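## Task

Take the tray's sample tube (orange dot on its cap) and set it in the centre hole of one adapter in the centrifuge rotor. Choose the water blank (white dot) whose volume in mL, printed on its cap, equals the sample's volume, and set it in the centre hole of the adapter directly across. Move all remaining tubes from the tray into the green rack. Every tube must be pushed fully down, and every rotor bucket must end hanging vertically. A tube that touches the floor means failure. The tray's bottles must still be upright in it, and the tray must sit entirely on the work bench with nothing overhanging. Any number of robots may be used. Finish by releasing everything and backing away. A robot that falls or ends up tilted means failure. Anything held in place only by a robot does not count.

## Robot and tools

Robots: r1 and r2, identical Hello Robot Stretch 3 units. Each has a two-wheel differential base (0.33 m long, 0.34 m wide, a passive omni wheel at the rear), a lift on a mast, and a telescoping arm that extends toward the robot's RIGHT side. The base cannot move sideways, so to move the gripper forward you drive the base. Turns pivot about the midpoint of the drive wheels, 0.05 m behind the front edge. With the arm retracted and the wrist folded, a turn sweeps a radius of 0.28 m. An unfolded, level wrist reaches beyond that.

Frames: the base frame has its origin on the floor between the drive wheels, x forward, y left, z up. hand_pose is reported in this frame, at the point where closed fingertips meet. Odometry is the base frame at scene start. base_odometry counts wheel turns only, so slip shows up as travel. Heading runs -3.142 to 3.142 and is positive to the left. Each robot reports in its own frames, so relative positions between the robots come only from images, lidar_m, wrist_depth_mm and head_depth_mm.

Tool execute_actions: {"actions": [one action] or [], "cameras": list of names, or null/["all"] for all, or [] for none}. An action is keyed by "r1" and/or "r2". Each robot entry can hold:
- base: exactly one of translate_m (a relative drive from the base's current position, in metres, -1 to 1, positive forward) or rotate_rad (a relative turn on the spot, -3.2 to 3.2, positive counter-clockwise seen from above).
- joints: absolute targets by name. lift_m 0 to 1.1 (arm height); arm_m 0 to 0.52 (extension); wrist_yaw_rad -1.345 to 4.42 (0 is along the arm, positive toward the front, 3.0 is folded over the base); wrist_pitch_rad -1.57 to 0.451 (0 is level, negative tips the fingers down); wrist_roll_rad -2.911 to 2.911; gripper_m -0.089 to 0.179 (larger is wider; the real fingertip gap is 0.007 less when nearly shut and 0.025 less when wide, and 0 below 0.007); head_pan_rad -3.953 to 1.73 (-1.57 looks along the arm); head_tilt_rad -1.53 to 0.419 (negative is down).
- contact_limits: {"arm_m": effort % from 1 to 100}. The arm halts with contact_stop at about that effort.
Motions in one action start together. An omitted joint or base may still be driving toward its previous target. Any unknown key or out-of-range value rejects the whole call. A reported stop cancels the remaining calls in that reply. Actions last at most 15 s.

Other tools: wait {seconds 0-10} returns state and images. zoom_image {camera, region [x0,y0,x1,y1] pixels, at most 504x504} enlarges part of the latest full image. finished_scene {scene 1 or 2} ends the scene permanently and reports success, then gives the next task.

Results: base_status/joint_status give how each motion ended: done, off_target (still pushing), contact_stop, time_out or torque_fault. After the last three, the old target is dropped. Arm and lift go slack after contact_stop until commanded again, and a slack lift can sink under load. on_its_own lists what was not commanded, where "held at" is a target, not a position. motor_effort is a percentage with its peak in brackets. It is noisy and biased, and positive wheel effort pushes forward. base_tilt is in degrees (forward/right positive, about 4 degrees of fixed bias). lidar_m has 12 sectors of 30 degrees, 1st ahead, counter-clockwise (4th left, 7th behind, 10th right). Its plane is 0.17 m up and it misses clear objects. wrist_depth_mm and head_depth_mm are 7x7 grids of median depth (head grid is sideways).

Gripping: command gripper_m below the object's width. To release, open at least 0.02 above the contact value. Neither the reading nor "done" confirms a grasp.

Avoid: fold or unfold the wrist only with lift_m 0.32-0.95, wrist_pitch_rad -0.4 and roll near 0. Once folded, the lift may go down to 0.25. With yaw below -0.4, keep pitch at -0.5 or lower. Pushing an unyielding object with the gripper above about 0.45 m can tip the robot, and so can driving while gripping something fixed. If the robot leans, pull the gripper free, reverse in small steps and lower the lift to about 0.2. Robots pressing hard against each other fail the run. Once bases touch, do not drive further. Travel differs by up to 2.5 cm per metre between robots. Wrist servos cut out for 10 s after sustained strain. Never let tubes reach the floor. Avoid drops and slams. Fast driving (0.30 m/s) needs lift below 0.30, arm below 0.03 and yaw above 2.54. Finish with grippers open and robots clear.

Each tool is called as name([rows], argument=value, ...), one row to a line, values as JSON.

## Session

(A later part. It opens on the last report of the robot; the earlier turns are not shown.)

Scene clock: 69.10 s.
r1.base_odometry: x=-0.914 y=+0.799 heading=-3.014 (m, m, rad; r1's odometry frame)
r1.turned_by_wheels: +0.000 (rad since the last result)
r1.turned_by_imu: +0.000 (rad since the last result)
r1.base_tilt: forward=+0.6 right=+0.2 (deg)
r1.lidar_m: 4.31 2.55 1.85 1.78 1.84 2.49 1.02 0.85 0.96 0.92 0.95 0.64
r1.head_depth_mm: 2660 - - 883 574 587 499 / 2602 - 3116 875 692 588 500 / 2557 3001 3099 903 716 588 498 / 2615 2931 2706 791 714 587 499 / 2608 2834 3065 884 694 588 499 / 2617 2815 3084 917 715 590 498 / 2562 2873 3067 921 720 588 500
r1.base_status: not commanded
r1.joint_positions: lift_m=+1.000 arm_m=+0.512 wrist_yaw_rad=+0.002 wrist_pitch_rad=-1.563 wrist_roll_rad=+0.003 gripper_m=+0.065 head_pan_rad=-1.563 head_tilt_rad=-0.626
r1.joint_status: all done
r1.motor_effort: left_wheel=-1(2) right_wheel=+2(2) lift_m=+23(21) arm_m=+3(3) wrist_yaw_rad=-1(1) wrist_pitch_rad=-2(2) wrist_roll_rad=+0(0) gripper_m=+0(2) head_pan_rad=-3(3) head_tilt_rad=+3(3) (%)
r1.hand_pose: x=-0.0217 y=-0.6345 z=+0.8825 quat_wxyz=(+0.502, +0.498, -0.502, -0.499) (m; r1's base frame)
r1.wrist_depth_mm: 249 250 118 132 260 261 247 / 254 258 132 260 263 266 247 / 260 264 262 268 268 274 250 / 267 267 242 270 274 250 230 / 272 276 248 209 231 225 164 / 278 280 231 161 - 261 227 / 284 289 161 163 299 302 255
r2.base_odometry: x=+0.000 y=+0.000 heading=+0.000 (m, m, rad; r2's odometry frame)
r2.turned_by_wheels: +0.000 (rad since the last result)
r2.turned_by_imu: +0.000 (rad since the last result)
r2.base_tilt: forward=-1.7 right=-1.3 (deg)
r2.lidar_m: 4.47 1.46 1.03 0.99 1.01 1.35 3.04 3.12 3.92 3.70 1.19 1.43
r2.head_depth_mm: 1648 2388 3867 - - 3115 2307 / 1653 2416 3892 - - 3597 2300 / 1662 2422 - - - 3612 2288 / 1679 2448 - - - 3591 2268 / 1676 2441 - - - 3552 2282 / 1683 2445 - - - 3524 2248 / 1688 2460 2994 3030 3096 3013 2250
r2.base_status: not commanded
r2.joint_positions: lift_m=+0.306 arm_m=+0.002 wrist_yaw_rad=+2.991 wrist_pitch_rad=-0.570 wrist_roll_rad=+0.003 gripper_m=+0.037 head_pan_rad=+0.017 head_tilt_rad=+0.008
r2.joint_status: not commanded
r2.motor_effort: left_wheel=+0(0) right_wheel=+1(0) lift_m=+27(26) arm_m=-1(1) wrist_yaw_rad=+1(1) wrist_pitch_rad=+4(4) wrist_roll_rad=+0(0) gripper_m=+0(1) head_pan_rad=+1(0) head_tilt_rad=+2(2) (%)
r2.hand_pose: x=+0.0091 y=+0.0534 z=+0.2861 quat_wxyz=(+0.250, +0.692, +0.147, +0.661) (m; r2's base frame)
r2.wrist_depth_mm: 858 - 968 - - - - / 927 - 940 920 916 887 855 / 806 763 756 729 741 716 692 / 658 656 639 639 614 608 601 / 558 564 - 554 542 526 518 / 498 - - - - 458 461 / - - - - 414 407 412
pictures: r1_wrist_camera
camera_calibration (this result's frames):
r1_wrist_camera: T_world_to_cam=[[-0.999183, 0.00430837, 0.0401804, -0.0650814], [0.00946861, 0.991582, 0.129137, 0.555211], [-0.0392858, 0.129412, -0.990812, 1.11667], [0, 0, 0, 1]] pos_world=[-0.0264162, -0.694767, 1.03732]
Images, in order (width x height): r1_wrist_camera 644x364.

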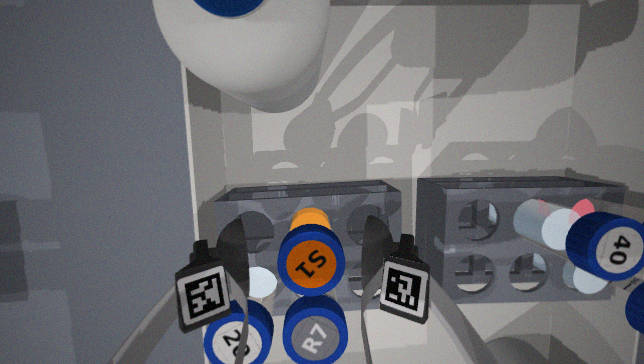

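execute_actions([
  {"r1":{"base":{"translate_m":-0.005},"joints":{"lift_m":0.994,"arm_m":0.507}}},
], cameras=["r1_wrist_camera"])

execute_actions([
  {"r1":{"joints":{"gripper_m":0.0}}},
], cameras=["r1_wrist_camera"])

execute_actions([
  {"r1":{"joints":{"lift_m":1.1}}},
], cameras=["r1_wrist_camera","r1_head_camera"])

zoom_image(camera="r1_head_camera", region=[300,20,560,320])

Scene clock: 76.00 s.
r1.base_odometry: x=-0.909 y=+0.800 heading=-3.014 (m, m, rad; r1's odometry frame)
r1.turned_by_wheels: +0.000 (rad since the last result)
r1.turned_by_imu: -0.001 (rad since the last result)
r1.base_tilt: forward=+0.6 right=+0.3 (deg)
r1.lidar_m: 4.30 2.51 1.85 1.78 1.83 2.49 1.02 0.84 0.96 0.92 0.95 0.65
r1.head_depth_mm: 2657 2823 - 869 573 588 500 / 2633 - 3030 769 693 589 498 / 2573 3047 3199 902 713 586 498 / 2606 - 2705 798 714 589 499 / 2609 2849 3075 881 714 590 499 / 2566 2871 3008 922 717 589 500 / 2558 2827 3064 918 719 589 499
r1.base_status: done
r1.joint_positions: lift_m=+0.994 arm_m=+0.507 wrist_yaw_rad=+0.002 wrist_pitch_rad=-1.563 wrist_roll_rad=+0.003 gripper_m=+0.065 head_pan_rad=-1.563 head_tilt_rad=-0.626
r1.joint_status: all done
r1.motor_effort: left_wheel=-1(6) right_wheel=+3(5) lift_m=+23(23) arm_m=-4(5) wrist_yaw_rad=-1(1) wrist_pitch_rad=-2(2) wrist_roll_rad=+0(0) gripper_m=-1(0) head_pan_rad=-3(3) head_tilt_rad=+3(3) (%)
r1.hand_pose: x=-0.0217 y=-0.6300 z=+0.8765 quat_wxyz=(+0.502, +0.498, -0.502, -0.499) (m; r1's base frame)
r1.wrist_depth_mm: 242 243 114 250 253 257 240 / 249 250 136 255 258 262 241 / 255 259 257 261 266 267 242 / 258 262 236 262 268 244 218 / 267 272 209 202 229 220 157 / 272 277 217 156 - 254 219 / 277 283 154 156 293 294 249
r2.base_odometry: x=+0.000 y=+0.000 heading=+0.000 (m, m, rad; r2's odometry frame)
r2.turned_by_wheels: +0.000 (rad since the last result)
r2.turned_by_imu: +0.001 (rad since the last result)
r2.base_tilt: forward=-1.6 right=-1.4 (deg)
r2.lidar_m: 4.46 1.46 1.04 0.99 1.01 1.35 3.03 3.10 3.93 3.71 1.19 1.42
r2.head_depth_mm: 1656 2411 3843 - - 3123 2302 / 1654 2394 3842 - - 3608 2290 / 1671 2406 - - - 3529 2295 / 1673 2437 - - - 3549 2287 / 1687 2456 - - - 3570 2272 / 1671 2446 - - - 3501 2251 / 1684 2478 2988 3038 3057 3031 2251
r2.base_status: not commanded
r2.joint_positions: lift_m=+0.306 arm_m=+0.002 wrist_yaw_rad=+2.991 wrist_pitch_rad=-0.570 wrist_roll_rad=+0.003 gripper_m=+0.037 head_pan_rad=+0.017 head_tilt_rad=+0.008
r2.joint_status: not commanded
r2.motor_effort: left_wheel=+0(0) right_wheel=+0(1) lift_m=+26(26) arm_m=-1(1) wrist_yaw_rad=+0(0) wrist_pitch_rad=+4(4) wrist_roll_rad=+0(0) gripper_m=+0(1) head_pan_rad=+1(1) head_tilt_rad=+1(2) (%)
r2.hand_pose: x=+0.0091 y=+0.0534 z=+0.2861 quat_wxyz=(+0.250, +0.692, +0.147, +0.661) (m; r2's base frame)
r2.wrist_depth_mm: 862 - 958 - - - - / 908 - 953 912 909 883 867 / 802 745 761 749 735 709 702 / 674 648 626 633 614 601 594 / 566 559 - 560 550 523 521 / 494 - - - - 458 450 / - - - - 415 411 408
pictures: r1_wrist_camera
camera_calibration (this result's frames):
r1_wrist_camera: T_world_to_cam=[[-0.999183, 0.00430812, 0.0401804, -0.06486], [0.00946836, 0.991582, 0.129137, 0.551579], [-0.0392858, 0.129412, -0.990812, 1.11016], [0, 0, 0, 1]] pos_world=[-0.0264162, -0.690324, 1.03133]
Images, in order (width x height): r1_wrist_camera 644x364.

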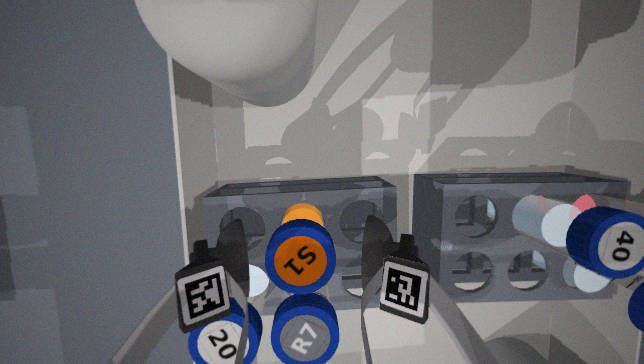

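Scene clock: 77.13 s.
r1.base_odometry: x=-0.909 y=+0.800 heading=-3.014 (m, m, rad; r1's odometry frame)
r1.turned_by_wheels: +0.000 (rad since the last result)
r1.turned_by_imu: +0.000 (rad since the last result)
r1.base_tilt: forward=+0.6 right=+0.2 (deg)
r1.lidar_m: 4.30 2.51 1.85 1.77 1.83 2.49 1.02 0.84 0.95 0.92 0.95 0.64
r1.head_depth_mm: 2631 2824 - 869 574 587 499 / 2600 - 3074 769 691 588 498 / 2592 3038 3034 903 713 587 498 / 2599 - 2710 772 715 587 499 / 2596 2856 3045 889 714 588 498 / 2592 2852 3018 923 718 589 498 / 2548 2879 3029 918 719 587 500
r1.base_status: not commanded
r1.joint_positions: lift_m=+0.994 arm_m=+0.507 wrist_yaw_rad=+0.002 wrist_pitch_rad=-1.563 wrist_roll_rad=+0.003 gripper_m=+0.001 head_pan_rad=-1.563 head_tilt_rad=-0.626
r1.joint_status: all done
r1.motor_effort: left_wheel=-1(2) right_wheel=+3(2) lift_m=+22(23) arm_m=-4(4) wrist_yaw_rad=-1(1) wrist_pitch_rad=-2(2) wrist_roll_rad=+0(0) gripper_m=-13(87) head_pan_rad=-3(3) head_tilt_rad=+1(3) (%)
r1.hand_pose: x=-0.0217 y=-0.6300 z=+0.8765 quat_wxyz=(+0.502, +0.498, -0.502, -0.499) (m; r1's base frame)
r1.wrist_depth_mm: 244 244 114 248 252 257 242 / 248 250 136 255 258 263 243 / 255 256 258 260 264 269 243 / 258 264 235 261 268 243 218 / 266 270 216 149 243 219 157 / 273 277 - 150 242 253 220 / 278 283 154 156 292 294 249
r2.base_odometry: x=+0.000 y=+0.000 heading=+0.000 (m, m, rad; r2's odometry frame)
r2.turned_by_wheels: +0.000 (rad since the last result)
r2.turned_by_imu: +0.000 (rad since the last result)
r2.base_tilt: forward=-1.7 right=-1.4 (deg)
r2.lidar_m: 4.47 1.46 1.04 0.99 1.01 1.35 3.03 3.14 3.90 3.71 1.19 1.43
r2.head_depth_mm: 1643 2396 3872 - - 3124 2312 / 1665 2409 3901 - - 3655 2302 / 1668 2415 - - - 3600 2288 / 1663 2446 - - - 3563 2271 / 1675 2433 - - - 3535 2265 / 1682 2457 - - - 3503 2251 / 1688 2481 3025 3079 3065 3034 2247
r2.base_status: not commanded
r2.joint_positions: lift_m=+0.306 arm_m=+0.002 wrist_yaw_rad=+2.991 wrist_pitch_rad=-0.570 wrist_roll_rad=+0.003 gripper_m=+0.037 head_pan_rad=+0.017 head_tilt_rad=+0.008
r2.joint_status: not commanded
r2.motor_effort: left_wheel=+0(0) right_wheel=+0(0) lift_m=+27(26) arm_m=-1(0) wrist_yaw_rad=-1(0) wrist_pitch_rad=+4(4) wrist_roll_rad=+1(0) gripper_m=+0(0) head_pan_rad=+1(1) head_tilt_rad=+3(2) (%)
r2.hand_pose: x=+0.0091 y=+0.0534 z=+0.2861 quat_wxyz=(+0.250, +0.692, +0.147, +0.661) (m; r2's base frame)
r2.wrist_depth_mm: 870 - 955 - - - - / 905 - 984 926 886 870 868 / 786 769 758 751 748 712 706 / 675 654 637 638 610 604 591 / 567 558 - 553 538 526 513 / 493 - - - - 466 460 / - - - - 412 414 407
pictures: r1_wrist_camera
camera_calibration (this result's frames):
r1_wrist_camera: T_world_to_cam=[[-0.999183, 0.00430871, 0.0401804, -0.0648596], [0.00946895, 0.991582, 0.129137, 0.551579], [-0.0392858, 0.129412, -0.990812, 1.11016], [0, 0, 0, 1]] pos_world=[-0.0264162, -0.690324, 1.03133]
Images, in order (width x height): r1_wrist_camera 644x364.

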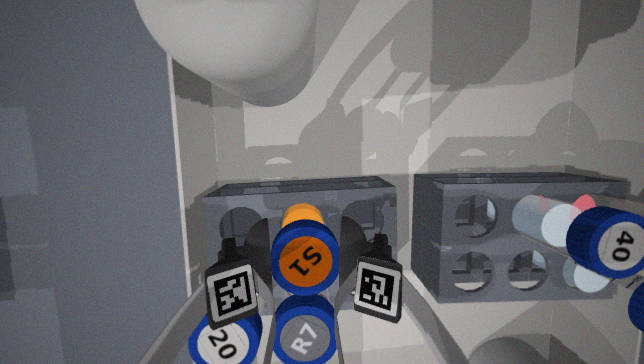

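Scene clock: 78.93 s.
r1.base_odometry: x=-0.909 y=+0.800 heading=-3.014 (m, m, rad; r1's odometry frame)
r1.turned_by_wheels: +0.000 (rad since the last result)
r1.turned_by_imu: +0.000 (rad since the last result)
r1.base_tilt: forward=+0.5 right=+0.3 (deg)
r1.lidar_m: 4.30 2.51 1.85 1.77 1.84 2.49 1.02 0.84 0.96 0.92 0.95 0.64
r1.head_depth_mm: 2681 2974 3108 920 572 587 499 / 2656 2925 3078 765 691 586 499 / 2708 2871 3132 903 712 587 499 / - - 3143 810 715 587 498 / 2604 2797 3060 885 711 590 498 / 2610 2886 3061 923 719 588 499 / 2562 2811 3007 922 718 587 499
r1.base_status: not commanded
r1.joint_positions: lift_m=+1.100 arm_m=+0.507 wrist_yaw_rad=+0.002 wrist_pitch_rad=-1.563 wrist_roll_rad=+0.003 gripper_m=+0.001 head_pan_rad=-1.563 head_tilt_rad=-0.626
r1.joint_status: all done
r1.motor_effort: left_wheel=-1(2) right_wheel=+3(2) lift_m=+34(36) arm_m=-4(4) wrist_yaw_rad=-1(2) wrist_pitch_rad=-2(2) wrist_roll_rad=+0(0) gripper_m=-12(13) head_pan_rad=-3(3) head_tilt_rad=+2(2) (%)
r1.hand_pose: x=-0.0217 y=-0.6300 z=+0.9821 quat_wxyz=(+0.502, +0.498, -0.502, -0.499) (m; r1's base frame)
r1.wrist_depth_mm: 339 340 181 312 349 324 364 / 347 352 229 355 361 355 372 / 354 362 364 365 375 369 382 / 358 370 370 344 349 296 393 / 369 374 375 150 357 317 405 / 381 385 - 150 399 387 415 / 392 391 397 406 400 311 424
r2.base_odometry: x=+0.000 y=+0.000 heading=+0.000 (m, m, rad; r2's odometry frame)
r2.turned_by_wheels: +0.000 (rad since the last result)
r2.turned_by_imu: +0.000 (rad since the last result)
r2.base_tilt: forward=-1.6 right=-1.3 (deg)
r2.lidar_m: 4.49 1.46 1.04 0.99 1.02 1.34 3.02 3.11 3.92 3.71 1.19 1.42
r2.head_depth_mm: 1660 2403 3903 - - 3106 2299 / 1659 2417 3941 - - 3638 2288 / 1658 2423 - - - 3585 2293 / 1676 2429 - - - 3591 2284 / 1681 2465 - - - 3540 2277 / 1689 2463 - - - 3541 2270 / 1684 2478 3008 3060 3082 2996 2229
r2.base_status: not commanded
r2.joint_positions: lift_m=+0.306 arm_m=+0.002 wrist_yaw_rad=+2.991 wrist_pitch_rad=-0.570 wrist_roll_rad=+0.003 gripper_m=+0.037 head_pan_rad=+0.017 head_tilt_rad=+0.008
r2.joint_status: not commanded
r2.motor_effort: left_wheel=+0(0) right_wheel=+0(0) lift_m=+27(26) arm_m=-1(1) wrist_yaw_rad=+1(0) wrist_pitch_rad=+4(4) wrist_roll_rad=+0(0) gripper_m=+0(0) head_pan_rad=+1(0) head_tilt_rad=+1(0) (%)
r2.hand_pose: x=+0.0091 y=+0.0534 z=+0.2861 quat_wxyz=(+0.250, +0.692, +0.147, +0.661) (m; r2's base frame)
r2.wrist_depth_mm: 885 - 941 - - - - / 919 - 940 944 905 886 866 / 780 730 759 757 740 712 707 / 673 650 637 632 616 612 591 / 558 552 - 550 549 519 521 / 492 - - - - 455 464 / - - - - 420 414 406
pictures: r1_head_camera (sideways: a quarter turn clockwise sets it upright), r1_wrist_camera
camera_calibration (this result's frames):
r1_head_camera: T_world_to_cam=[[0.00249521, 0.591613, -0.806218, 1.07228], [0.999776, -0.0184032, -0.0104103, 0.000374373], [-0.0209959, -0.806012, -0.591527, 0.729885], [0, 0, 0, 1]] pos_world=[0.0122747, -0.046071, 1.29624]
r1_wrist_camera: T_world_to_cam=[[-0.999183, 0.00430852, 0.0401804, -0.0690998], [0.00946875, 0.991582, 0.129137, 0.537951], [-0.0392858, 0.129412, -0.990812, 1.21471], [0, 0, 0, 1]] pos_world=[-0.0264162, -0.690323, 1.13686]
Images, in order (width x height): r1_head_camera 896x504, r1_wrist_camera 644x364.

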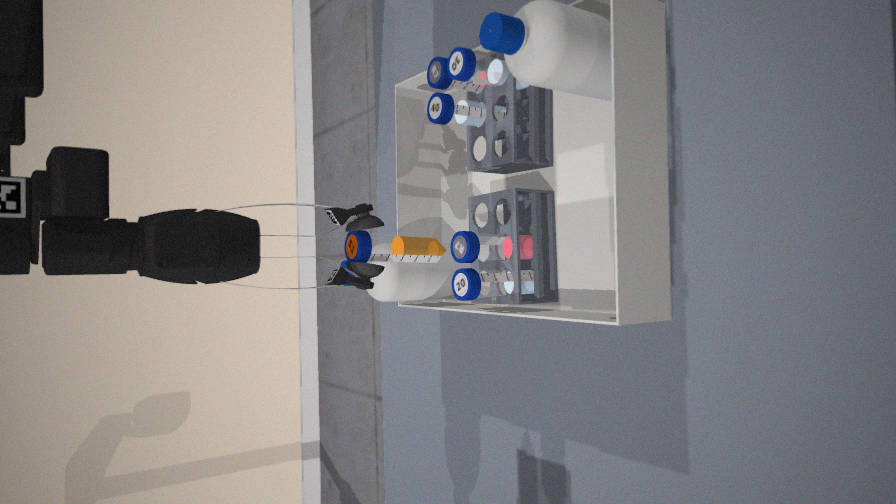

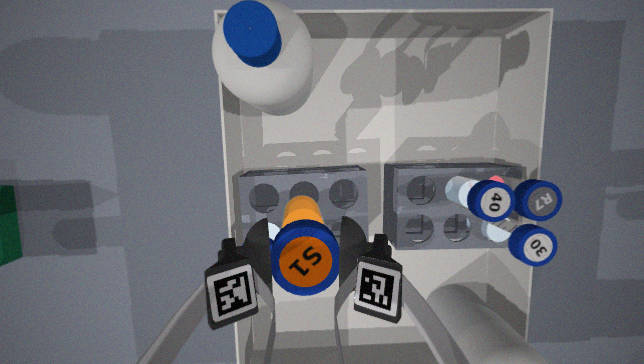

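Region (300, 20, 560, 320) of r1_head_camera's 896x504 image, scaled by 1.680, with more detail than that image has; it fills the left 437 columns of this view, and the rest is white.

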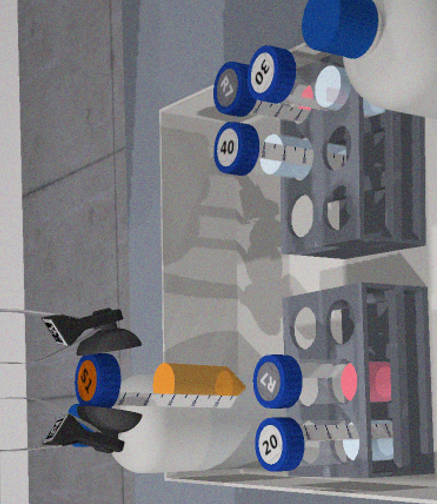

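execute_actions([
  {"r1":{"base":{"translate_m":-0.06}}},
], cameras=[])

execute_actions([
  {"r1":{"joints":{"arm_m":0.2}}},
], cameras=["r1_head_camera"])

execute_actions([
  {"r1":{"base":{"translate_m":-0.6},"joints":{"head_pan_rad":-2.4,"head_tilt_rad":-1.0}}},
], cameras=["r1_head_camera"])

Scene clock: 88.33 s.
r1.base_odometry: x=-0.849 y=+0.808 heading=-3.014 (m, m, rad; r1's odometry frame)
r1.turned_by_wheels: +0.000 (rad since the last result)
r1.turned_by_imu: -0.001 (rad since the last result)
r1.base_tilt: forward=+0.5 right=+0.3 (deg)
r1.lidar_m: 4.35 2.51 1.85 1.77 1.83 2.49 0.96 0.78 0.95 0.92 0.95 0.70
r1.head_depth_mm: 2668 2894 3185 922 718 589 498 / 2687 2908 3135 883 569 587 499 / 2708 2941 3164 879 714 589 498 / - - 3150 881 711 589 499 / 2588 2880 3092 811 701 589 499 / 2560 2881 3074 923 704 589 500 / 2536 2870 3044 925 721 589 498
r1.base_status: done
r1.joint_positions: lift_m=+1.100 arm_m=+0.507 wrist_yaw_rad=+0.002 wrist_pitch_rad=-1.563 wrist_roll_rad=+0.003 gripper_m=+0.001 head_pan_rad=-1.563 head_tilt_rad=-0.626
r1.joint_status: not commanded
r1.motor_effort: left_wheel=-2(6) right_wheel=+2(7) lift_m=+34(34) arm_m=-4(4) wrist_yaw_rad=-1(1) wrist_pitch_rad=-2(2) wrist_roll_rad=+0(0) gripper_m=-12(12) head_pan_rad=-3(3) head_tilt_rad=+2(2) (%)
r1.hand_pose: x=-0.0217 y=-0.6300 z=+0.9821 quat_wxyz=(+0.502, +0.498, -0.502, -0.499) (m; r1's base frame)
r1.wrist_depth_mm: 338 179 278 345 349 358 369 / 348 348 243 359 361 369 371 / 356 355 361 361 369 374 384 / 363 364 363 371 317 385 390 / 371 372 314 149 323 400 406 / 381 385 - 150 393 410 412 / 391 391 395 404 336 415 426
r2.base_odometry: x=+0.000 y=+0.000 heading=+0.000 (m, m, rad; r2's odometry frame)
r2.turned_by_wheels: +0.000 (rad since the last result)
r2.turned_by_imu: +0.001 (rad since the last result)
r2.base_tilt: forward=-1.7 right=-1.3 (deg)
r2.lidar_m: 4.48 1.46 1.03 0.98 1.01 1.35 3.03 3.12 3.91 3.70 1.19 1.42
r2.head_depth_mm: 1655 2391 3875 - - 3134 2300 / 1655 2408 3868 - - 3648 2301 / 1657 2408 - - - 3604 2288 / 1673 2423 - - - 3587 2269 / 1676 2458 - - - 3554 2267 / 1681 2452 - - - 3513 2252 / 1694 2482 2995 3052 3094 3035 2248
r2.base_status: not commanded
r2.joint_positions: lift_m=+0.306 arm_m=+0.002 wrist_yaw_rad=+2.991 wrist_pitch_rad=-0.570 wrist_roll_rad=+0.003 gripper_m=+0.037 head_pan_rad=+0.017 head_tilt_rad=+0.008
r2.joint_status: not commanded
r2.motor_effort: left_wheel=+0(0) right_wheel=-1(1) lift_m=+26(26) arm_m=-1(1) wrist_yaw_rad=+0(0) wrist_pitch_rad=+4(4) wrist_roll_rad=+0(0) gripper_m=+0(0) head_pan_rad=+1(1) head_tilt_rad=+3(3) (%)
r2.hand_pose: x=+0.0091 y=+0.0534 z=+0.2861 quat_wxyz=(+0.250, +0.692, +0.147, +0.661) (m; r2's base frame)
r2.wrist_depth_mm: 852 - 963 - - - - / 944 - 937 955 910 871 884 / 796 758 781 756 722 718 711 / 656 641 629 622 624 601 597 / 563 546 - 558 552 533 523 / 497 - - - - 462 455 / - - - - 418 413 406
pictures: none
No camera images: the call's "cameras" was empty. Leave "cameras" out to get every camera's image.

Scene clock: 91.80 s.
r1.base_odometry: x=-0.849 y=+0.808 heading=-3.014 (m, m, rad; r1's odometry frame)
r1.turned_by_wheels: +0.000 (rad since the last result)
r1.turned_by_imu: -0.001 (rad since the last result)
r1.base_tilt: forward=+0.5 right=+0.3 (deg)
r1.lidar_m: 4.35 2.51 1.85 1.78 1.83 2.49 0.96 0.78 0.95 0.92 0.95 0.70
r1.head_depth_mm: 2656 3022 3145 921 716 588 500 / - 3004 3118 884 570 589 499 / - - - 817 618 588 497 / 2594 - - 849 671 573 498 / 2594 2870 3063 812 701 589 501 / 2553 2854 3088 922 704 590 499 / 2548 2841 3042 921 719 589 499
r1.base_status: not commanded
r1.joint_positions: lift_m=+1.100 arm_m=+0.200 wrist_yaw_rad=+0.002 wrist_pitch_rad=-1.563 wrist_roll_rad=+0.003 gripper_m=+0.001 head_pan_rad=-1.563 head_tilt_rad=-0.626
r1.joint_status: all done
r1.motor_effort: left_wheel=-2(2) right_wheel=+2(2) lift_m=+34(34) arm_m=-3(4) wrist_yaw_rad=-1(1) wrist_pitch_rad=-2(2) wrist_roll_rad=+0(0) gripper_m=-11(12) head_pan_rad=-4(3) head_tilt_rad=+3(3) (%)
r1.hand_pose: x=-0.0217 y=-0.3230 z=+0.9821 quat_wxyz=(+0.502, +0.498, -0.502, -0.499) (m; r1's base frame)
r1.wrist_depth_mm: 339 343 349 352 228 225 367 / 350 348 353 356 308 370 375 / 353 360 366 370 375 380 381 / 363 372 374 378 381 389 392 / 372 375 379 150 395 396 401 / - - - 149 - - - / - - - - - - -
r2.base_odometry: x=+0.000 y=+0.000 heading=+0.000 (m, m, rad; r2's odometry frame)
r2.turned_by_wheels: +0.000 (rad since the last result)
r2.turned_by_imu: +0.001 (rad since the last result)
r2.base_tilt: forward=-1.7 right=-1.4 (deg)
r2.lidar_m: 4.47 1.46 1.04 0.99 1.01 1.35 3.03 3.12 3.93 3.71 1.19 1.43
r2.head_depth_mm: 1660 2390 3870 - - 3110 2289 / 1652 2414 3923 - - 3612 2313 / 1670 2429 - - - 3629 2284 / 1671 2432 - - - 3591 2293 / 1684 2458 - - - 3526 2285 / 1686 2462 - - - 3490 2250 / 1679 2469 3022 3043 3050 3011 2252
r2.base_status: not commanded
r2.joint_positions: lift_m=+0.306 arm_m=+0.002 wrist_yaw_rad=+2.991 wrist_pitch_rad=-0.570 wrist_roll_rad=+0.003 gripper_m=+0.037 head_pan_rad=+0.017 head_tilt_rad=+0.008
r2.joint_status: not commanded
r2.motor_effort: left_wheel=+0(0) right_wheel=+0(0) lift_m=+26(26) arm_m=+0(1) wrist_yaw_rad=+0(1) wrist_pitch_rad=+4(4) wrist_roll_rad=+0(0) gripper_m=+0(0) head_pan_rad=+1(0) head_tilt_rad=+1(2) (%)
r2.hand_pose: x=+0.0091 y=+0.0534 z=+0.2861 quat_wxyz=(+0.250, +0.692, +0.147, +0.661) (m; r2's base frame)
r2.wrist_depth_mm: 883 - 951 - - - - / 913 - 985 940 881 892 905 / 791 748 772 758 746 720 711 / 653 652 642 627 612 613 608 / 563 557 - 561 548 529 518 / 498 - - - - 461 460 / - - - - 421 407 408
pictures: r1_head_camera (sideways: a quarter turn clockwise sets it upright)
camera_calibration (this result's frames):
r1_head_camera: T_world_to_cam=[[0.00249673, 0.591411, -0.806366, 1.07247], [0.999776, -0.0184059, -0.0104038, 0.000365917], [-0.0209948, -0.80616, -0.591325, 0.729622], [0, 0, 0, 1]] pos_world=[0.0122747, -0.0460724, 1.29625]
Images, in order (width x height): r1_head_camera 896x504.

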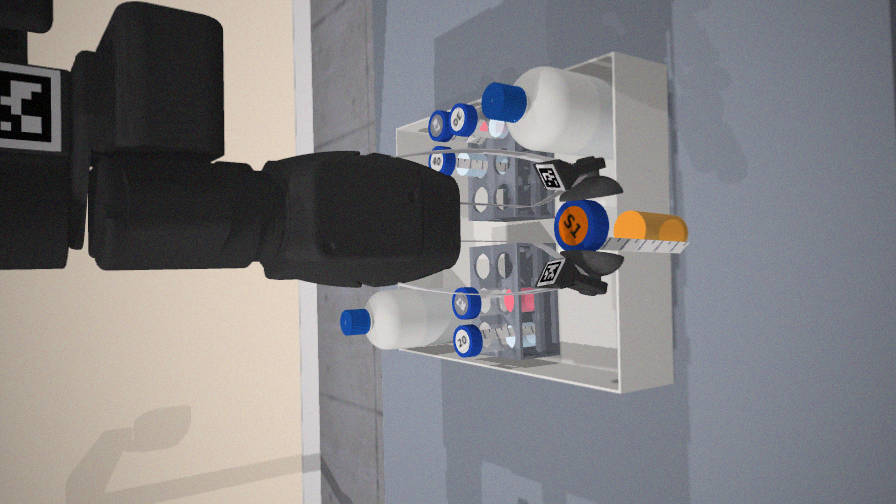

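Scene clock: 99.03 s.
r1.base_odometry: x=-0.254 y=+0.884 heading=-3.014 (m, m, rad; r1's odometry frame)
r1.turned_by_wheels: +0.000 (rad since the last result)
r1.turned_by_imu: -0.002 (rad since the last result)
r1.base_tilt: forward=+0.5 right=+0.3 (deg)
r1.lidar_m: 1.29 2.51 1.84 1.76 1.83 2.48 1.00 0.41 0.30 0.93 0.96 1.30
r1.head_depth_mm: 2605 875 1103 1535 1379 1233 1110 / 983 803 873 1236 1371 1227 1136 / 1013 836 734 880 1304 1250 - / 1005 836 744 863 1024 1238 - / 1009 866 855 894 1106 1178 1136 / 946 814 961 895 566 1222 1107 / 883 885 1013 619 545 1190 1105
r1.base_status: done
r1.joint_positions: lift_m=+1.100 arm_m=+0.200 wrist_yaw_rad=+0.002 wrist_pitch_rad=-1.563 wrist_roll_rad=+0.003 gripper_m=+0.001 head_pan_rad=-2.393 head_tilt_rad=-0.988
r1.joint_status: all done
r1.motor_effort: left_wheel=-1(6) right_wheel=+2(4) lift_m=+34(34) arm_m=-4(4) wrist_yaw_rad=-2(1) wrist_pitch_rad=-2(2) wrist_roll_rad=+0(0) gripper_m=-12(12) head_pan_rad=-3(36) head_tilt_rad=-4(20) (%)
r1.hand_pose: x=-0.0217 y=-0.3230 z=+0.9821 quat_wxyz=(+0.502, +0.498, -0.502, -0.499) (m; r1's base frame)
r1.wrist_depth_mm: 339 346 352 353 357 562 434 / 344 353 355 357 367 581 444 / 359 362 366 369 378 593 451 / 365 372 372 379 383 613 471 / 370 378 380 149 389 - - / - - - 149 - - - / - - - - - - -
r2.base_odometry: x=+0.000 y=+0.000 heading=+0.000 (m, m, rad; r2's odometry frame)
r2.turned_by_wheels: +0.000 (rad since the last result)
r2.turned_by_imu: +0.001 (rad since the last result)
r2.base_tilt: forward=-1.7 right=-1.3 (deg)
r2.lidar_m: 4.49 1.46 1.04 0.99 1.01 1.34 3.03 3.12 3.92 3.69 1.18 1.43
r2.head_depth_mm: 1647 2386 3884 - - 3144 2304 / 1646 2398 3958 - - 3599 2300 / 1667 2426 - - - 3607 2305 / 1680 2436 - - - 3582 2295 / 1680 2454 - - - 3502 2282 / 1681 2448 - - - 3527 2263 / 1696 2454 3001 3062 3074 3029 2252
r2.base_status: not commanded
r2.joint_positions: lift_m=+0.306 arm_m=+0.002 wrist_yaw_rad=+2.991 wrist_pitch_rad=-0.570 wrist_roll_rad=+0.003 gripper_m=+0.037 head_pan_rad=+0.017 head_tilt_rad=+0.008
r2.joint_status: not commanded
r2.motor_effort: left_wheel=+0(0) right_wheel=+0(0) lift_m=+26(26) arm_m=-1(1) wrist_yaw_rad=+0(0) wrist_pitch_rad=+4(4) wrist_roll_rad=+1(0) gripper_m=+1(0) head_pan_rad=+1(0) head_tilt_rad=+1(3) (%)
r2.hand_pose: x=+0.0091 y=+0.0534 z=+0.2861 quat_wxyz=(+0.250, +0.692, +0.147, +0.661) (m; r2's base frame)
r2.wrist_depth_mm: 883 - 968 - - - - / 920 - 921 948 912 891 857 / 815 739 777 762 731 722 708 / 651 660 632 626 613 611 599 / 569 548 - 547 536 532 513 / 504 - - - - 461 456 / - - - - 409 415 407
pictures: r1_head_camera (sideways: a quarter turn clockwise sets it upright)
camera_calibration (this result's frames):
r1_head_camera: T_world_to_cam=[[0.618971, 0.565687, -0.544861, 0.727939], [0.665375, -0.74627, -0.0189172, 0.0134824], [-0.417315, -0.350827, -0.838313, 1.05325], [0, 0, 0, 1]] pos_world=[-0.0200068, -0.0322143, 1.27983]
Images, in order (width x height): r1_head_camera 896x504.

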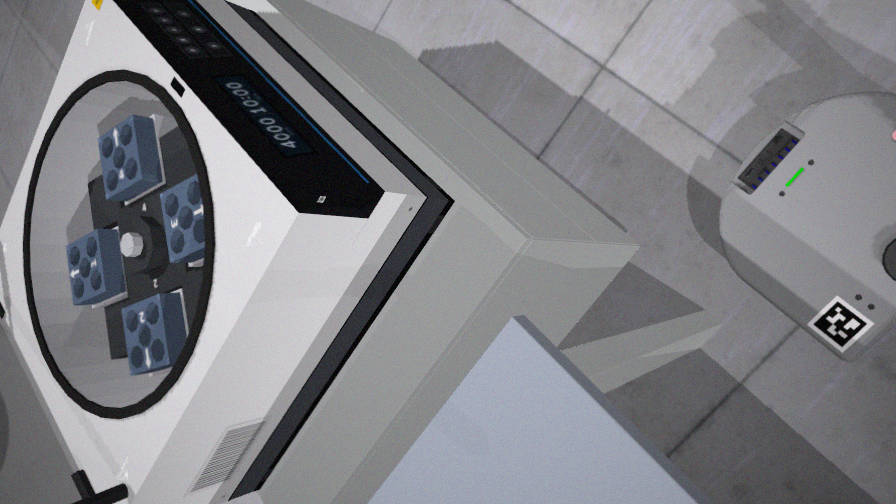

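execute_actions([
  {"r1":{"base":{"translate_m":-0.55},"joints":{"head_pan_rad":-1.6,"head_tilt_rad":-0.75,"arm_m":0.43}}},
], cameras=["r1_head_camera","r1_wrist_camera"])

Scene clock: 114.13 s.
r1.base_odometry: x=+0.292 y=+0.954 heading=-3.014 (m, m, rad; r1's odometry frame)
r1.turned_by_wheels: +0.000 (rad since the last result)
r1.turned_by_imu: -0.002 (rad since the last result)
r1.base_tilt: forward=+0.5 right=+0.3 (deg)
r1.lidar_m: 1.83 2.53 1.83 1.76 1.82 2.47 3.29 0.36 0.26 0.25 0.26 0.47
r1.head_depth_mm: 737 842 882 811 579 575 689 / 733 835 905 799 660 566 678 / 725 826 924 779 639 558 677 / 705 839 888 779 581 553 664 / 709 823 874 791 583 545 658 / 706 820 2291 781 599 545 664 / 2634 2978 2450 1929 1396 794 673
r1.base_status: done
r1.joint_positions: lift_m=+1.100 arm_m=+0.430 wrist_yaw_rad=+0.002 wrist_pitch_rad=-1.563 wrist_roll_rad=+0.003 gripper_m=+0.001 head_pan_rad=-1.607 head_tilt_rad=-0.754
r1.joint_status: all done
r1.motor_effort: left_wheel=-2(6) right_wheel=+2(4) lift_m=+34(35) arm_m=+4(3) wrist_yaw_rad=-1(1) wrist_pitch_rad=-2(2) wrist_roll_rad=+1(0) gripper_m=-12(12) head_pan_rad=+2(37) head_tilt_rad=+2(13) (%)
r1.hand_pose: x=-0.0217 y=-0.5525 z=+0.9821 quat_wxyz=(+0.502, +0.498, -0.502, -0.499) (m; r1's base frame)
r1.wrist_depth_mm: - 753 304 435 374 369 325 / - - 316 373 382 377 350 / - - 354 388 389 397 374 / - - 383 391 397 398 370 / - - 338 149 406 398 360 / - 861 - 150 423 419 361 / 503 - 351 360 384 371 374
r2.base_odometry: x=+0.000 y=+0.000 heading=+0.000 (m, m, rad; r2's odometry frame)
r2.turned_by_wheels: +0.000 (rad since the last result)
r2.turned_by_imu: +0.002 (rad since the last result)
r2.base_tilt: forward=-1.7 right=-1.2 (deg)
r2.lidar_m: 4.47 1.46 1.04 0.99 1.01 1.34 3.03 3.11 3.92 3.70 1.19 1.42
r2.head_depth_mm: 1645 2401 3830 - - 3117 2313 / 1651 2428 3839 - - 3578 2287 / 1666 2412 - - - 3588 2286 / 1676 2434 - - - 3602 2280 / 1689 2453 - - - 3533 2276 / 1690 2452 - - - 3486 2269 / 1693 2482 3002 3044 3073 3048 2233
r2.base_status: not commanded
r2.joint_positions: lift_m=+0.306 arm_m=+0.002 wrist_yaw_rad=+2.991 wrist_pitch_rad=-0.570 wrist_roll_rad=+0.003 gripper_m=+0.037 head_pan_rad=+0.017 head_tilt_rad=+0.008
r2.joint_status: not commanded
r2.motor_effort: left_wheel=+0(0) right_wheel=+0(0) lift_m=+26(26) arm_m=+0(0) wrist_yaw_rad=+0(0) wrist_pitch_rad=+4(4) wrist_roll_rad=+0(0) gripper_m=+0(0) head_pan_rad=+0(0) head_tilt_rad=+2(2) (%)
r2.hand_pose: x=+0.0091 y=+0.0534 z=+0.2861 quat_wxyz=(+0.250, +0.692, +0.147, +0.661) (m; r2's base frame)
r2.wrist_depth_mm: 855 - 949 - - - - / 931 - 956 921 896 891 874 / 820 745 764 771 734 727 707 / 652 648 643 622 611 600 599 / 553 556 - 556 552 514 516 / 492 - - - - 462 456 / - - - - 409 411 405
pictures: r1_head_camera (sideways: a quarter turn clockwise sets it upright), r1_wrist_camera
camera_calibration (this result's frames):
r1_head_camera: T_world_to_cam=[[0.0319209, 0.689166, -0.7239, 0.964802], [0.998071, -0.060562, -0.0136455, 0.00459461], [-0.0532448, -0.722068, -0.68977, 0.857876], [0, 0, 0, 1]] pos_world=[0.0102944, -0.0451852, 1.29022]
r1_wrist_camera: T_world_to_cam=[[-0.999183, 0.0043427, 0.0401808, -0.0694148], [0.00950512, 0.991573, 0.129197, 0.460965], [-0.0392811, 0.129474, -0.990805, 1.2047], [0, 0, 0, 1]] pos_world=[-0.0264176, -0.612756, 1.13686]
Images, in order (width x height): r1_head_camera 896x504, r1_wrist_camera 644x364.

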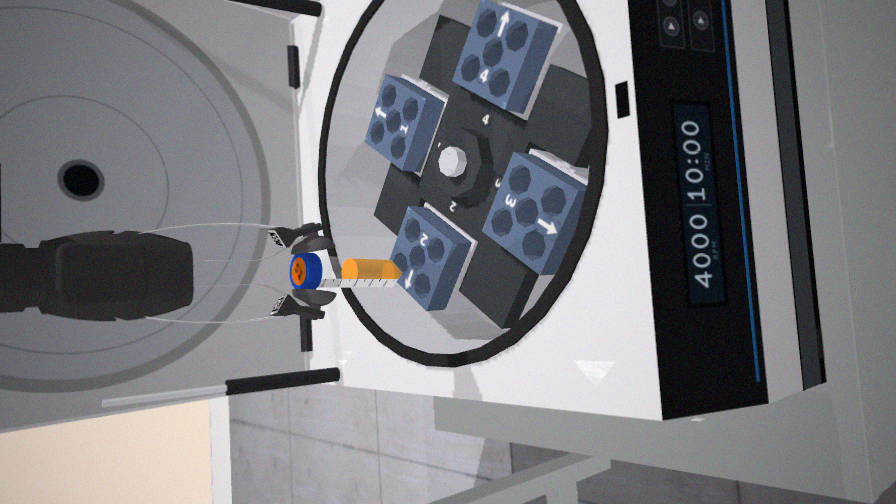

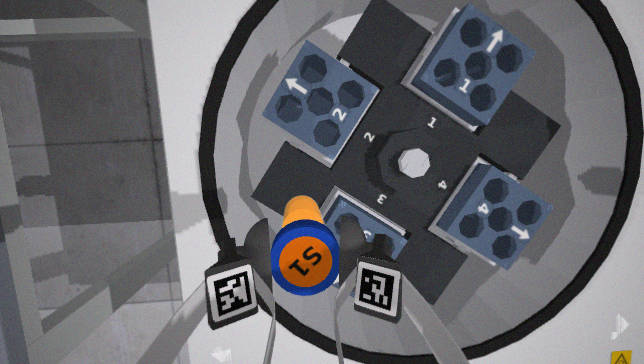

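execute_actions([
  {"r1":{"base":{"translate_m":-0.247},"joints":{"arm_m":0.382}}},
], cameras=[])

execute_actions([
  {"r1":{"joints":{"lift_m":1.0}}},
], cameras=["r1_head_camera","r1_wrist_camera"])

zoom_image(camera="r1_head_camera", region=[380,150,620,380])

Scene clock: 124.83 s.
r1.base_odometry: x=+0.537 y=+0.985 heading=-3.014 (m, m, rad; r1's odometry frame)
r1.turned_by_wheels: +0.000 (rad since the last result)
r1.turned_by_imu: -0.001 (rad since the last result)
r1.base_tilt: forward=+0.6 right=+0.2 (deg)
r1.lidar_m: 2.07 2.53 1.83 1.76 1.82 2.46 3.04 0.36 0.26 0.25 0.26 0.35
r1.head_depth_mm: 2761 3127 2479 1932 1582 796 702 / 2723 3015 2459 1915 597 573 688 / 737 858 907 757 582 562 675 / - 858 889 777 581 556 676 / 708 822 906 792 658 548 662 / 704 803 896 784 656 541 649 / 698 794 873 773 642 534 647
r1.base_status: done
r1.joint_positions: lift_m=+1.100 arm_m=+0.382 wrist_yaw_rad=+0.002 wrist_pitch_rad=-1.563 wrist_roll_rad=+0.003 gripper_m=+0.001 head_pan_rad=-1.607 head_tilt_rad=-0.754
r1.joint_status: all done
r1.motor_effort: left_wheel=-1(6) right_wheel=+2(4) lift_m=+34(34) arm_m=-4(5) wrist_yaw_rad=-1(0) wrist_pitch_rad=-3(2) wrist_roll_rad=+0(0) gripper_m=-12(12) head_pan_rad=+3(3) head_tilt_rad=+1(1) (%)
r1.hand_pose: x=-0.0217 y=-0.5050 z=+0.9821 quat_wxyz=(+0.502, +0.498, -0.502, -0.499) (m; r1's base frame)
r1.wrist_depth_mm: 345 360 345 387 314 - - / 344 368 370 379 325 - - / 380 374 364 386 332 - - / 382 377 388 398 333 - - / 376 370 399 150 346 - - / 337 395 - 150 354 - - / 343 348 353 357 367 - -
r2.base_odometry: x=+0.000 y=+0.000 heading=+0.000 (m, m, rad; r2's odometry frame)
r2.turned_by_wheels: +0.000 (rad since the last result)
r2.turned_by_imu: +0.001 (rad since the last result)
r2.base_tilt: forward=-1.7 right=-1.4 (deg)
r2.lidar_m: 4.47 1.46 1.04 0.99 1.01 1.34 3.03 3.13 3.93 3.72 1.19 1.42
r2.head_depth_mm: 1643 2388 3839 - - 3141 2312 / 1666 2409 3901 - - 3621 2283 / 1666 2413 - - - 3576 2293 / 1677 2423 - - - 3556 2291 / 1670 2446 - - - 3565 2251 / 1680 2461 - - - 3539 2254 / 1684 2472 2986 3002 3063 3021 2246
r2.base_status: not commanded
r2.joint_positions: lift_m=+0.306 arm_m=+0.002 wrist_yaw_rad=+2.991 wrist_pitch_rad=-0.570 wrist_roll_rad=+0.003 gripper_m=+0.037 head_pan_rad=+0.017 head_tilt_rad=+0.008
r2.joint_status: not commanded
r2.motor_effort: left_wheel=+0(0) right_wheel=+0(0) lift_m=+26(26) arm_m=-1(1) wrist_yaw_rad=+0(0) wrist_pitch_rad=+4(4) wrist_roll_rad=+0(0) gripper_m=+1(0) head_pan_rad=+0(1) head_tilt_rad=+2(3) (%)
r2.hand_pose: x=+0.0091 y=+0.0534 z=+0.2861 quat_wxyz=(+0.250, +0.692, +0.147, +0.661) (m; r2's base frame)
r2.wrist_depth_mm: 858 - 940 - - - - / 916 - 942 943 905 874 862 / 797 771 771 732 745 725 688 / 663 644 638 633 614 604 595 / 569 548 - 551 544 519 510 / 496 - - - - 464 453 / - - - - 417 406 409
pictures: none
No camera images: the call's "cameras" was empty. Leave "cameras" out to get every camera's image.

Scene clock: 126.57 s.
r1.base_odometry: x=+0.537 y=+0.985 heading=-3.014 (m, m, rad; r1's odometry frame)
r1.turned_by_wheels: +0.000 (rad since the last result)
r1.turned_by_imu: +0.000 (rad since the last result)
r1.base_tilt: forward=+0.5 right=+0.3 (deg)
r1.lidar_m: 2.08 2.53 1.83 1.76 1.82 2.46 3.04 0.36 0.26 0.25 0.26 0.36
r1.head_depth_mm: 2653 - 2408 1927 1569 798 704 / - 3041 2454 1932 597 571 689 / - 883 906 758 584 565 674 / - - 873 724 582 556 675 / 711 811 904 791 659 547 663 / 708 802 895 788 657 541 648 / 698 795 872 773 640 534 646
r1.base_status: not commanded
r1.joint_positions: lift_m=+1.000 arm_m=+0.382 wrist_yaw_rad=+0.002 wrist_pitch_rad=-1.563 wrist_roll_rad=+0.003 gripper_m=+0.001 head_pan_rad=-1.607 head_tilt_rad=-0.754
r1.joint_status: all done
r1.motor_effort: left_wheel=-2(2) right_wheel=+2(2) lift_m=+24(31) arm_m=-4(4) wrist_yaw_rad=+0(1) wrist_pitch_rad=-2(2) wrist_roll_rad=+0(0) gripper_m=-11(11) head_pan_rad=+3(3) head_tilt_rad=+1(1) (%)
r1.hand_pose: x=-0.0217 y=-0.5050 z=+0.8825 quat_wxyz=(+0.502, +0.498, -0.502, -0.499) (m; r1's base frame)
r1.wrist_depth_mm: 246 270 247 300 244 223 - / 252 271 277 279 270 - - / 277 258 282 287 280 - - / 280 287 289 299 268 - - / 264 279 294 149 243 - - / 274 302 - 150 246 - - / 289 316 316 258 251 - -
r2.base_odometry: x=+0.000 y=+0.000 heading=+0.000 (m, m, rad; r2's odometry frame)
r2.turned_by_wheels: +0.000 (rad since the last result)
r2.turned_by_imu: +0.000 (rad since the last result)
r2.base_tilt: forward=-1.7 right=-1.4 (deg)
r2.lidar_m: 4.50 1.46 1.04 0.99 1.01 1.35 3.03 3.11 3.93 3.70 1.19 1.43
r2.head_depth_mm: 1652 2392 3812 - - 3134 2308 / 1659 2409 3878 - - 3628 2311 / 1664 2398 - - - 3575 2285 / 1676 2426 - - - 3559 2278 / 1687 2445 - - - 3534 2259 / 1694 2457 - - - 3518 2264 / 1679 2477 3006 3051 3075 3013 2265
r2.base_status: not commanded
r2.joint_positions: lift_m=+0.306 arm_m=+0.002 wrist_yaw_rad=+2.991 wrist_pitch_rad=-0.570 wrist_roll_rad=+0.003 gripper_m=+0.037 head_pan_rad=+0.017 head_tilt_rad=+0.008
r2.joint_status: not commanded
r2.motor_effort: left_wheel=+0(0) right_wheel=+0(1) lift_m=+26(26) arm_m=+0(2) wrist_yaw_rad=+1(1) wrist_pitch_rad=+4(4) wrist_roll_rad=+1(0) gripper_m=+0(0) head_pan_rad=+1(1) head_tilt_rad=+2(2) (%)
r2.hand_pose: x=+0.0091 y=+0.0534 z=+0.2861 quat_wxyz=(+0.250, +0.692, +0.147, +0.661) (m; r2's base frame)
r2.wrist_depth_mm: 880 - 949 - - - - / 958 - 970 900 903 868 863 / 814 756 769 746 727 719 704 / 672 640 633 628 616 618 596 / 565 554 - 565 547 523 507 / 491 - - - - 460 454 / - - - - 407 406 405
pictures: r1_head_camera (sideways: a quarter turn clockwise sets it upright), r1_wrist_camera
camera_calibration (this result's frames):
r1_head_camera: T_world_to_cam=[[0.0319192, 0.689162, -0.723904, 0.964807], [0.998071, -0.0605599, -0.0136453, 0.00459443], [-0.0532434, -0.722072, -0.689766, 0.857871], [0, 0, 0, 1]] pos_world=[0.0102945, -0.0451853, 1.29022]
r1_wrist_camera: T_world_to_cam=[[-0.999183, 0.00434242, 0.0401809, -0.0656212], [0.00950525, 0.991572, 0.129207, 0.426773], [-0.0392811, 0.129484, -0.990803, 1.09993], [0, 0, 0, 1]] pos_world=[-0.0264176, -0.565314, 1.03731]
Images, in order (width x height): r1_head_camera 896x504, r1_wrist_camera 644x364.

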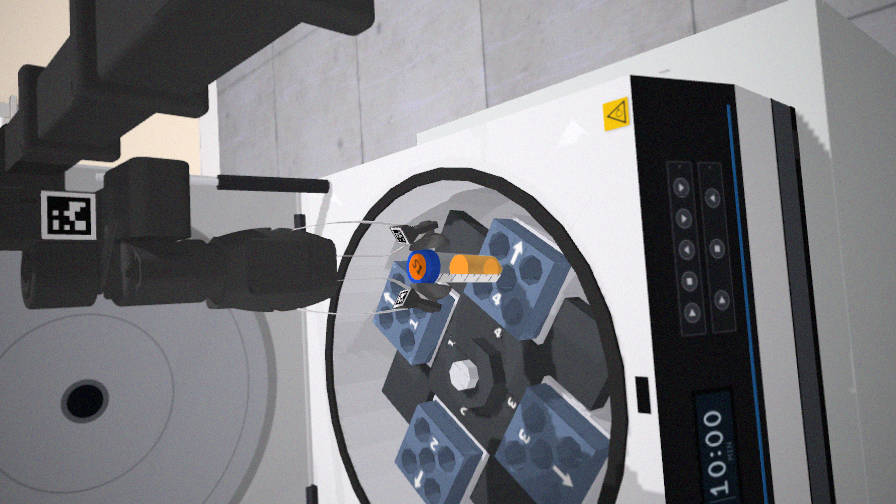

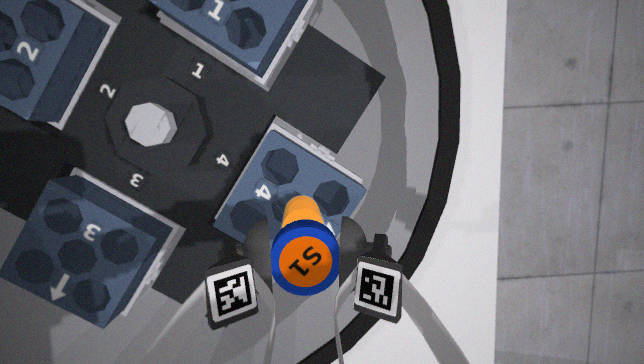

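Region (380, 150, 620, 380) of r1_head_camera's 896x504 image, scaled by 2.100, with more detail than that image has; it fills the top 483 rows of this view, and the rest is white.

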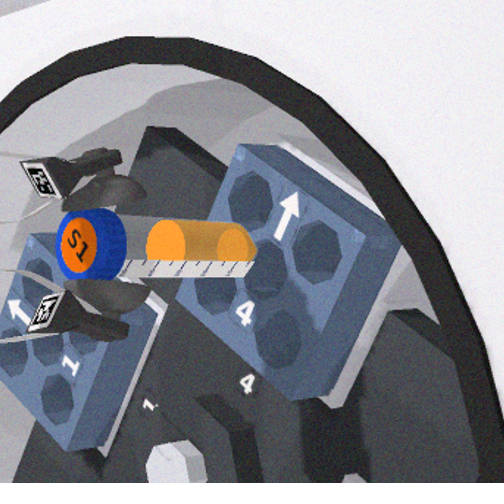

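execute_actions([
  {"r1":{"base":{"translate_m":0.011},"joints":{"arm_m":0.377,"lift_m":0.99}}},
], cameras=["r1_head_camera","r1_wrist_camera"])

zoom_image(camera="r1_head_camera", region=[380,150,620,380])

Scene clock: 134.07 s.
r1.base_odometry: x=+0.526 y=+0.984 heading=-3.014 (m, m, rad; r1's odometry frame)
r1.turned_by_wheels: +0.000 (rad since the last result)
r1.turned_by_imu: -0.001 (rad since the last result)
r1.base_tilt: forward=+0.5 right=+0.3 (deg)
r1.lidar_m: 2.07 2.52 1.83 1.76 1.82 2.46 3.06 0.36 0.26 0.25 0.26 0.36
r1.head_depth_mm: 2710 - 2374 1934 1590 764 701 / 2596 3015 2462 1883 583 571 686 / - 1899 900 785 583 562 673 / - - 878 724 581 557 674 / 713 809 903 778 658 549 661 / 705 805 890 784 647 542 648 / 702 798 865 779 642 535 648
r1.base_status: done
r1.joint_positions: lift_m=+0.990 arm_m=+0.377 wrist_yaw_rad=+0.002 wrist_pitch_rad=-1.563 wrist_roll_rad=+0.003 gripper_m=+0.001 head_pan_rad=-1.607 head_tilt_rad=-0.754
r1.joint_status: all done
r1.motor_effort: left_wheel=-2(3) right_wheel=+2(9) lift_m=+23(23) arm_m=-4(6) wrist_yaw_rad=-1(1) wrist_pitch_rad=-2(3) wrist_roll_rad=+0(0) gripper_m=-11(12) head_pan_rad=+3(3) head_tilt_rad=+1(2) (%)
r1.hand_pose: x=-0.0217 y=-0.5000 z=+0.8725 quat_wxyz=(+0.502, +0.498, -0.502, -0.499) (m; r1's base frame)
r1.wrist_depth_mm: 234 259 252 267 268 212 - / 251 260 268 268 272 216 - / 269 252 275 278 315 221 - / 270 275 277 259 277 226 - / 255 265 285 150 247 231 - / 264 290 - 150 235 239 - / 278 305 310 263 241 246 -
r2.base_odometry: x=+0.000 y=+0.000 heading=+0.000 (m, m, rad; r2's odometry frame)
r2.turned_by_wheels: +0.000 (rad since the last result)
r2.turned_by_imu: +0.001 (rad since the last result)
r2.base_tilt: forward=-1.6 right=-1.3 (deg)
r2.lidar_m: 4.48 1.46 1.03 0.99 1.01 1.35 3.03 3.11 3.93 3.71 1.19 1.43
r2.head_depth_mm: 1660 2379 3846 - - 3080 2319 / 1658 2413 3903 - - 3665 2306 / 1669 2436 - - - 3599 2302 / 1667 2413 - - - 3561 2288 / 1678 2444 - - - 3525 2265 / 1682 2466 - - - 3504 2266 / 1685 2475 3010 3036 3070 3008 2236
r2.base_status: not commanded
r2.joint_positions: lift_m=+0.306 arm_m=+0.002 wrist_yaw_rad=+2.991 wrist_pitch_rad=-0.570 wrist_roll_rad=+0.003 gripper_m=+0.037 head_pan_rad=+0.017 head_tilt_rad=+0.008
r2.joint_status: not commanded
r2.motor_effort: left_wheel=+0(0) right_wheel=+1(0) lift_m=+26(26) arm_m=-1(1) wrist_yaw_rad=+0(0) wrist_pitch_rad=+4(4) wrist_roll_rad=+0(0) gripper_m=+0(1) head_pan_rad=+1(0) head_tilt_rad=+1(2) (%)
r2.hand_pose: x=+0.0091 y=+0.0534 z=+0.2861 quat_wxyz=(+0.250, +0.692, +0.147, +0.661) (m; r2's base frame)
r2.wrist_depth_mm: 860 - 947 - - - - / 935 - 973 913 894 895 878 / 794 752 762 741 731 716 694 / 675 653 625 626 624 602 597 / 571 552 - 565 546 529 514 / 499 - - - - 462 452 / - - - - 413 414 404
pictures: r1_head_camera (sideways: a quarter turn clockwise sets it upright), r1_wrist_camera
camera_calibration (this result's frames):
r1_head_camera: T_world_to_cam=[[0.031919, 0.689162, -0.723904, 0.964807], [0.998071, -0.0605595, -0.0136453, 0.00459442], [-0.0532431, -0.722073, -0.689765, 0.85787], [0, 0, 0, 1]] pos_world=[0.0102945, -0.0451853, 1.29022]
r1_wrist_camera: T_world_to_cam=[[-0.999183, 0.00434254, 0.0401809, -0.0652413], [0.00950541, 0.991572, 0.129208, 0.423108], [-0.0392811, 0.129485, -0.990803, 1.08938], [0, 0, 0, 1]] pos_world=[-0.0264176, -0.560318, 1.02732]
Images, in order (width x height): r1_head_camera 896x504, r1_wrist_camera 644x364.

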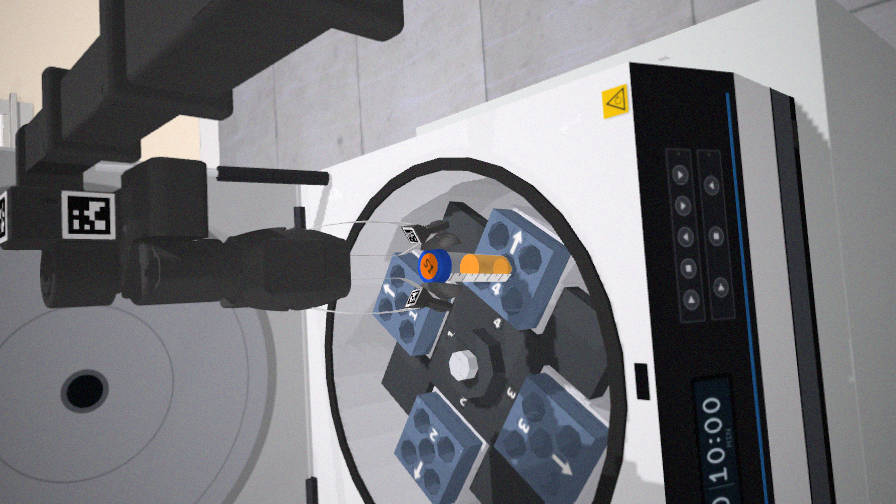

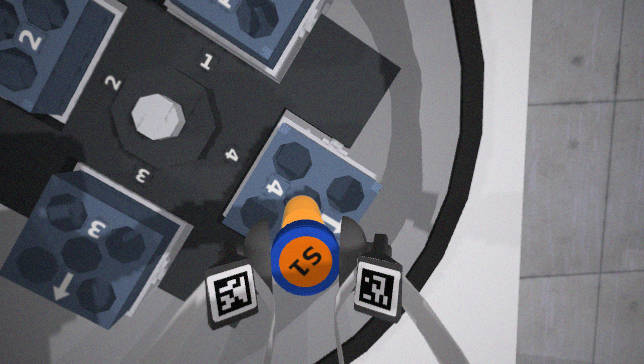

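Region (380, 150, 620, 380) of r1_head_camera's 896x504 image, scaled by 2.100, with more detail than that image has; it fills the top 483 rows of this view, and the rest is white.

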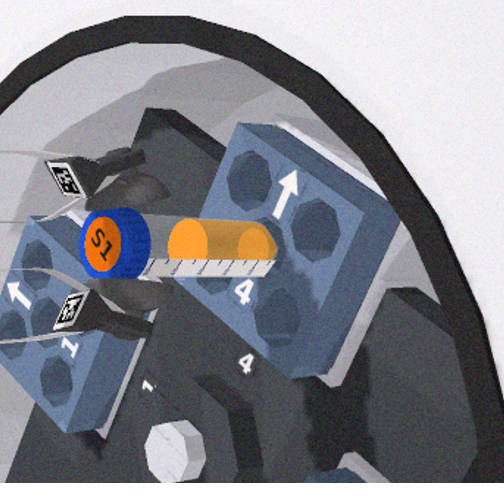

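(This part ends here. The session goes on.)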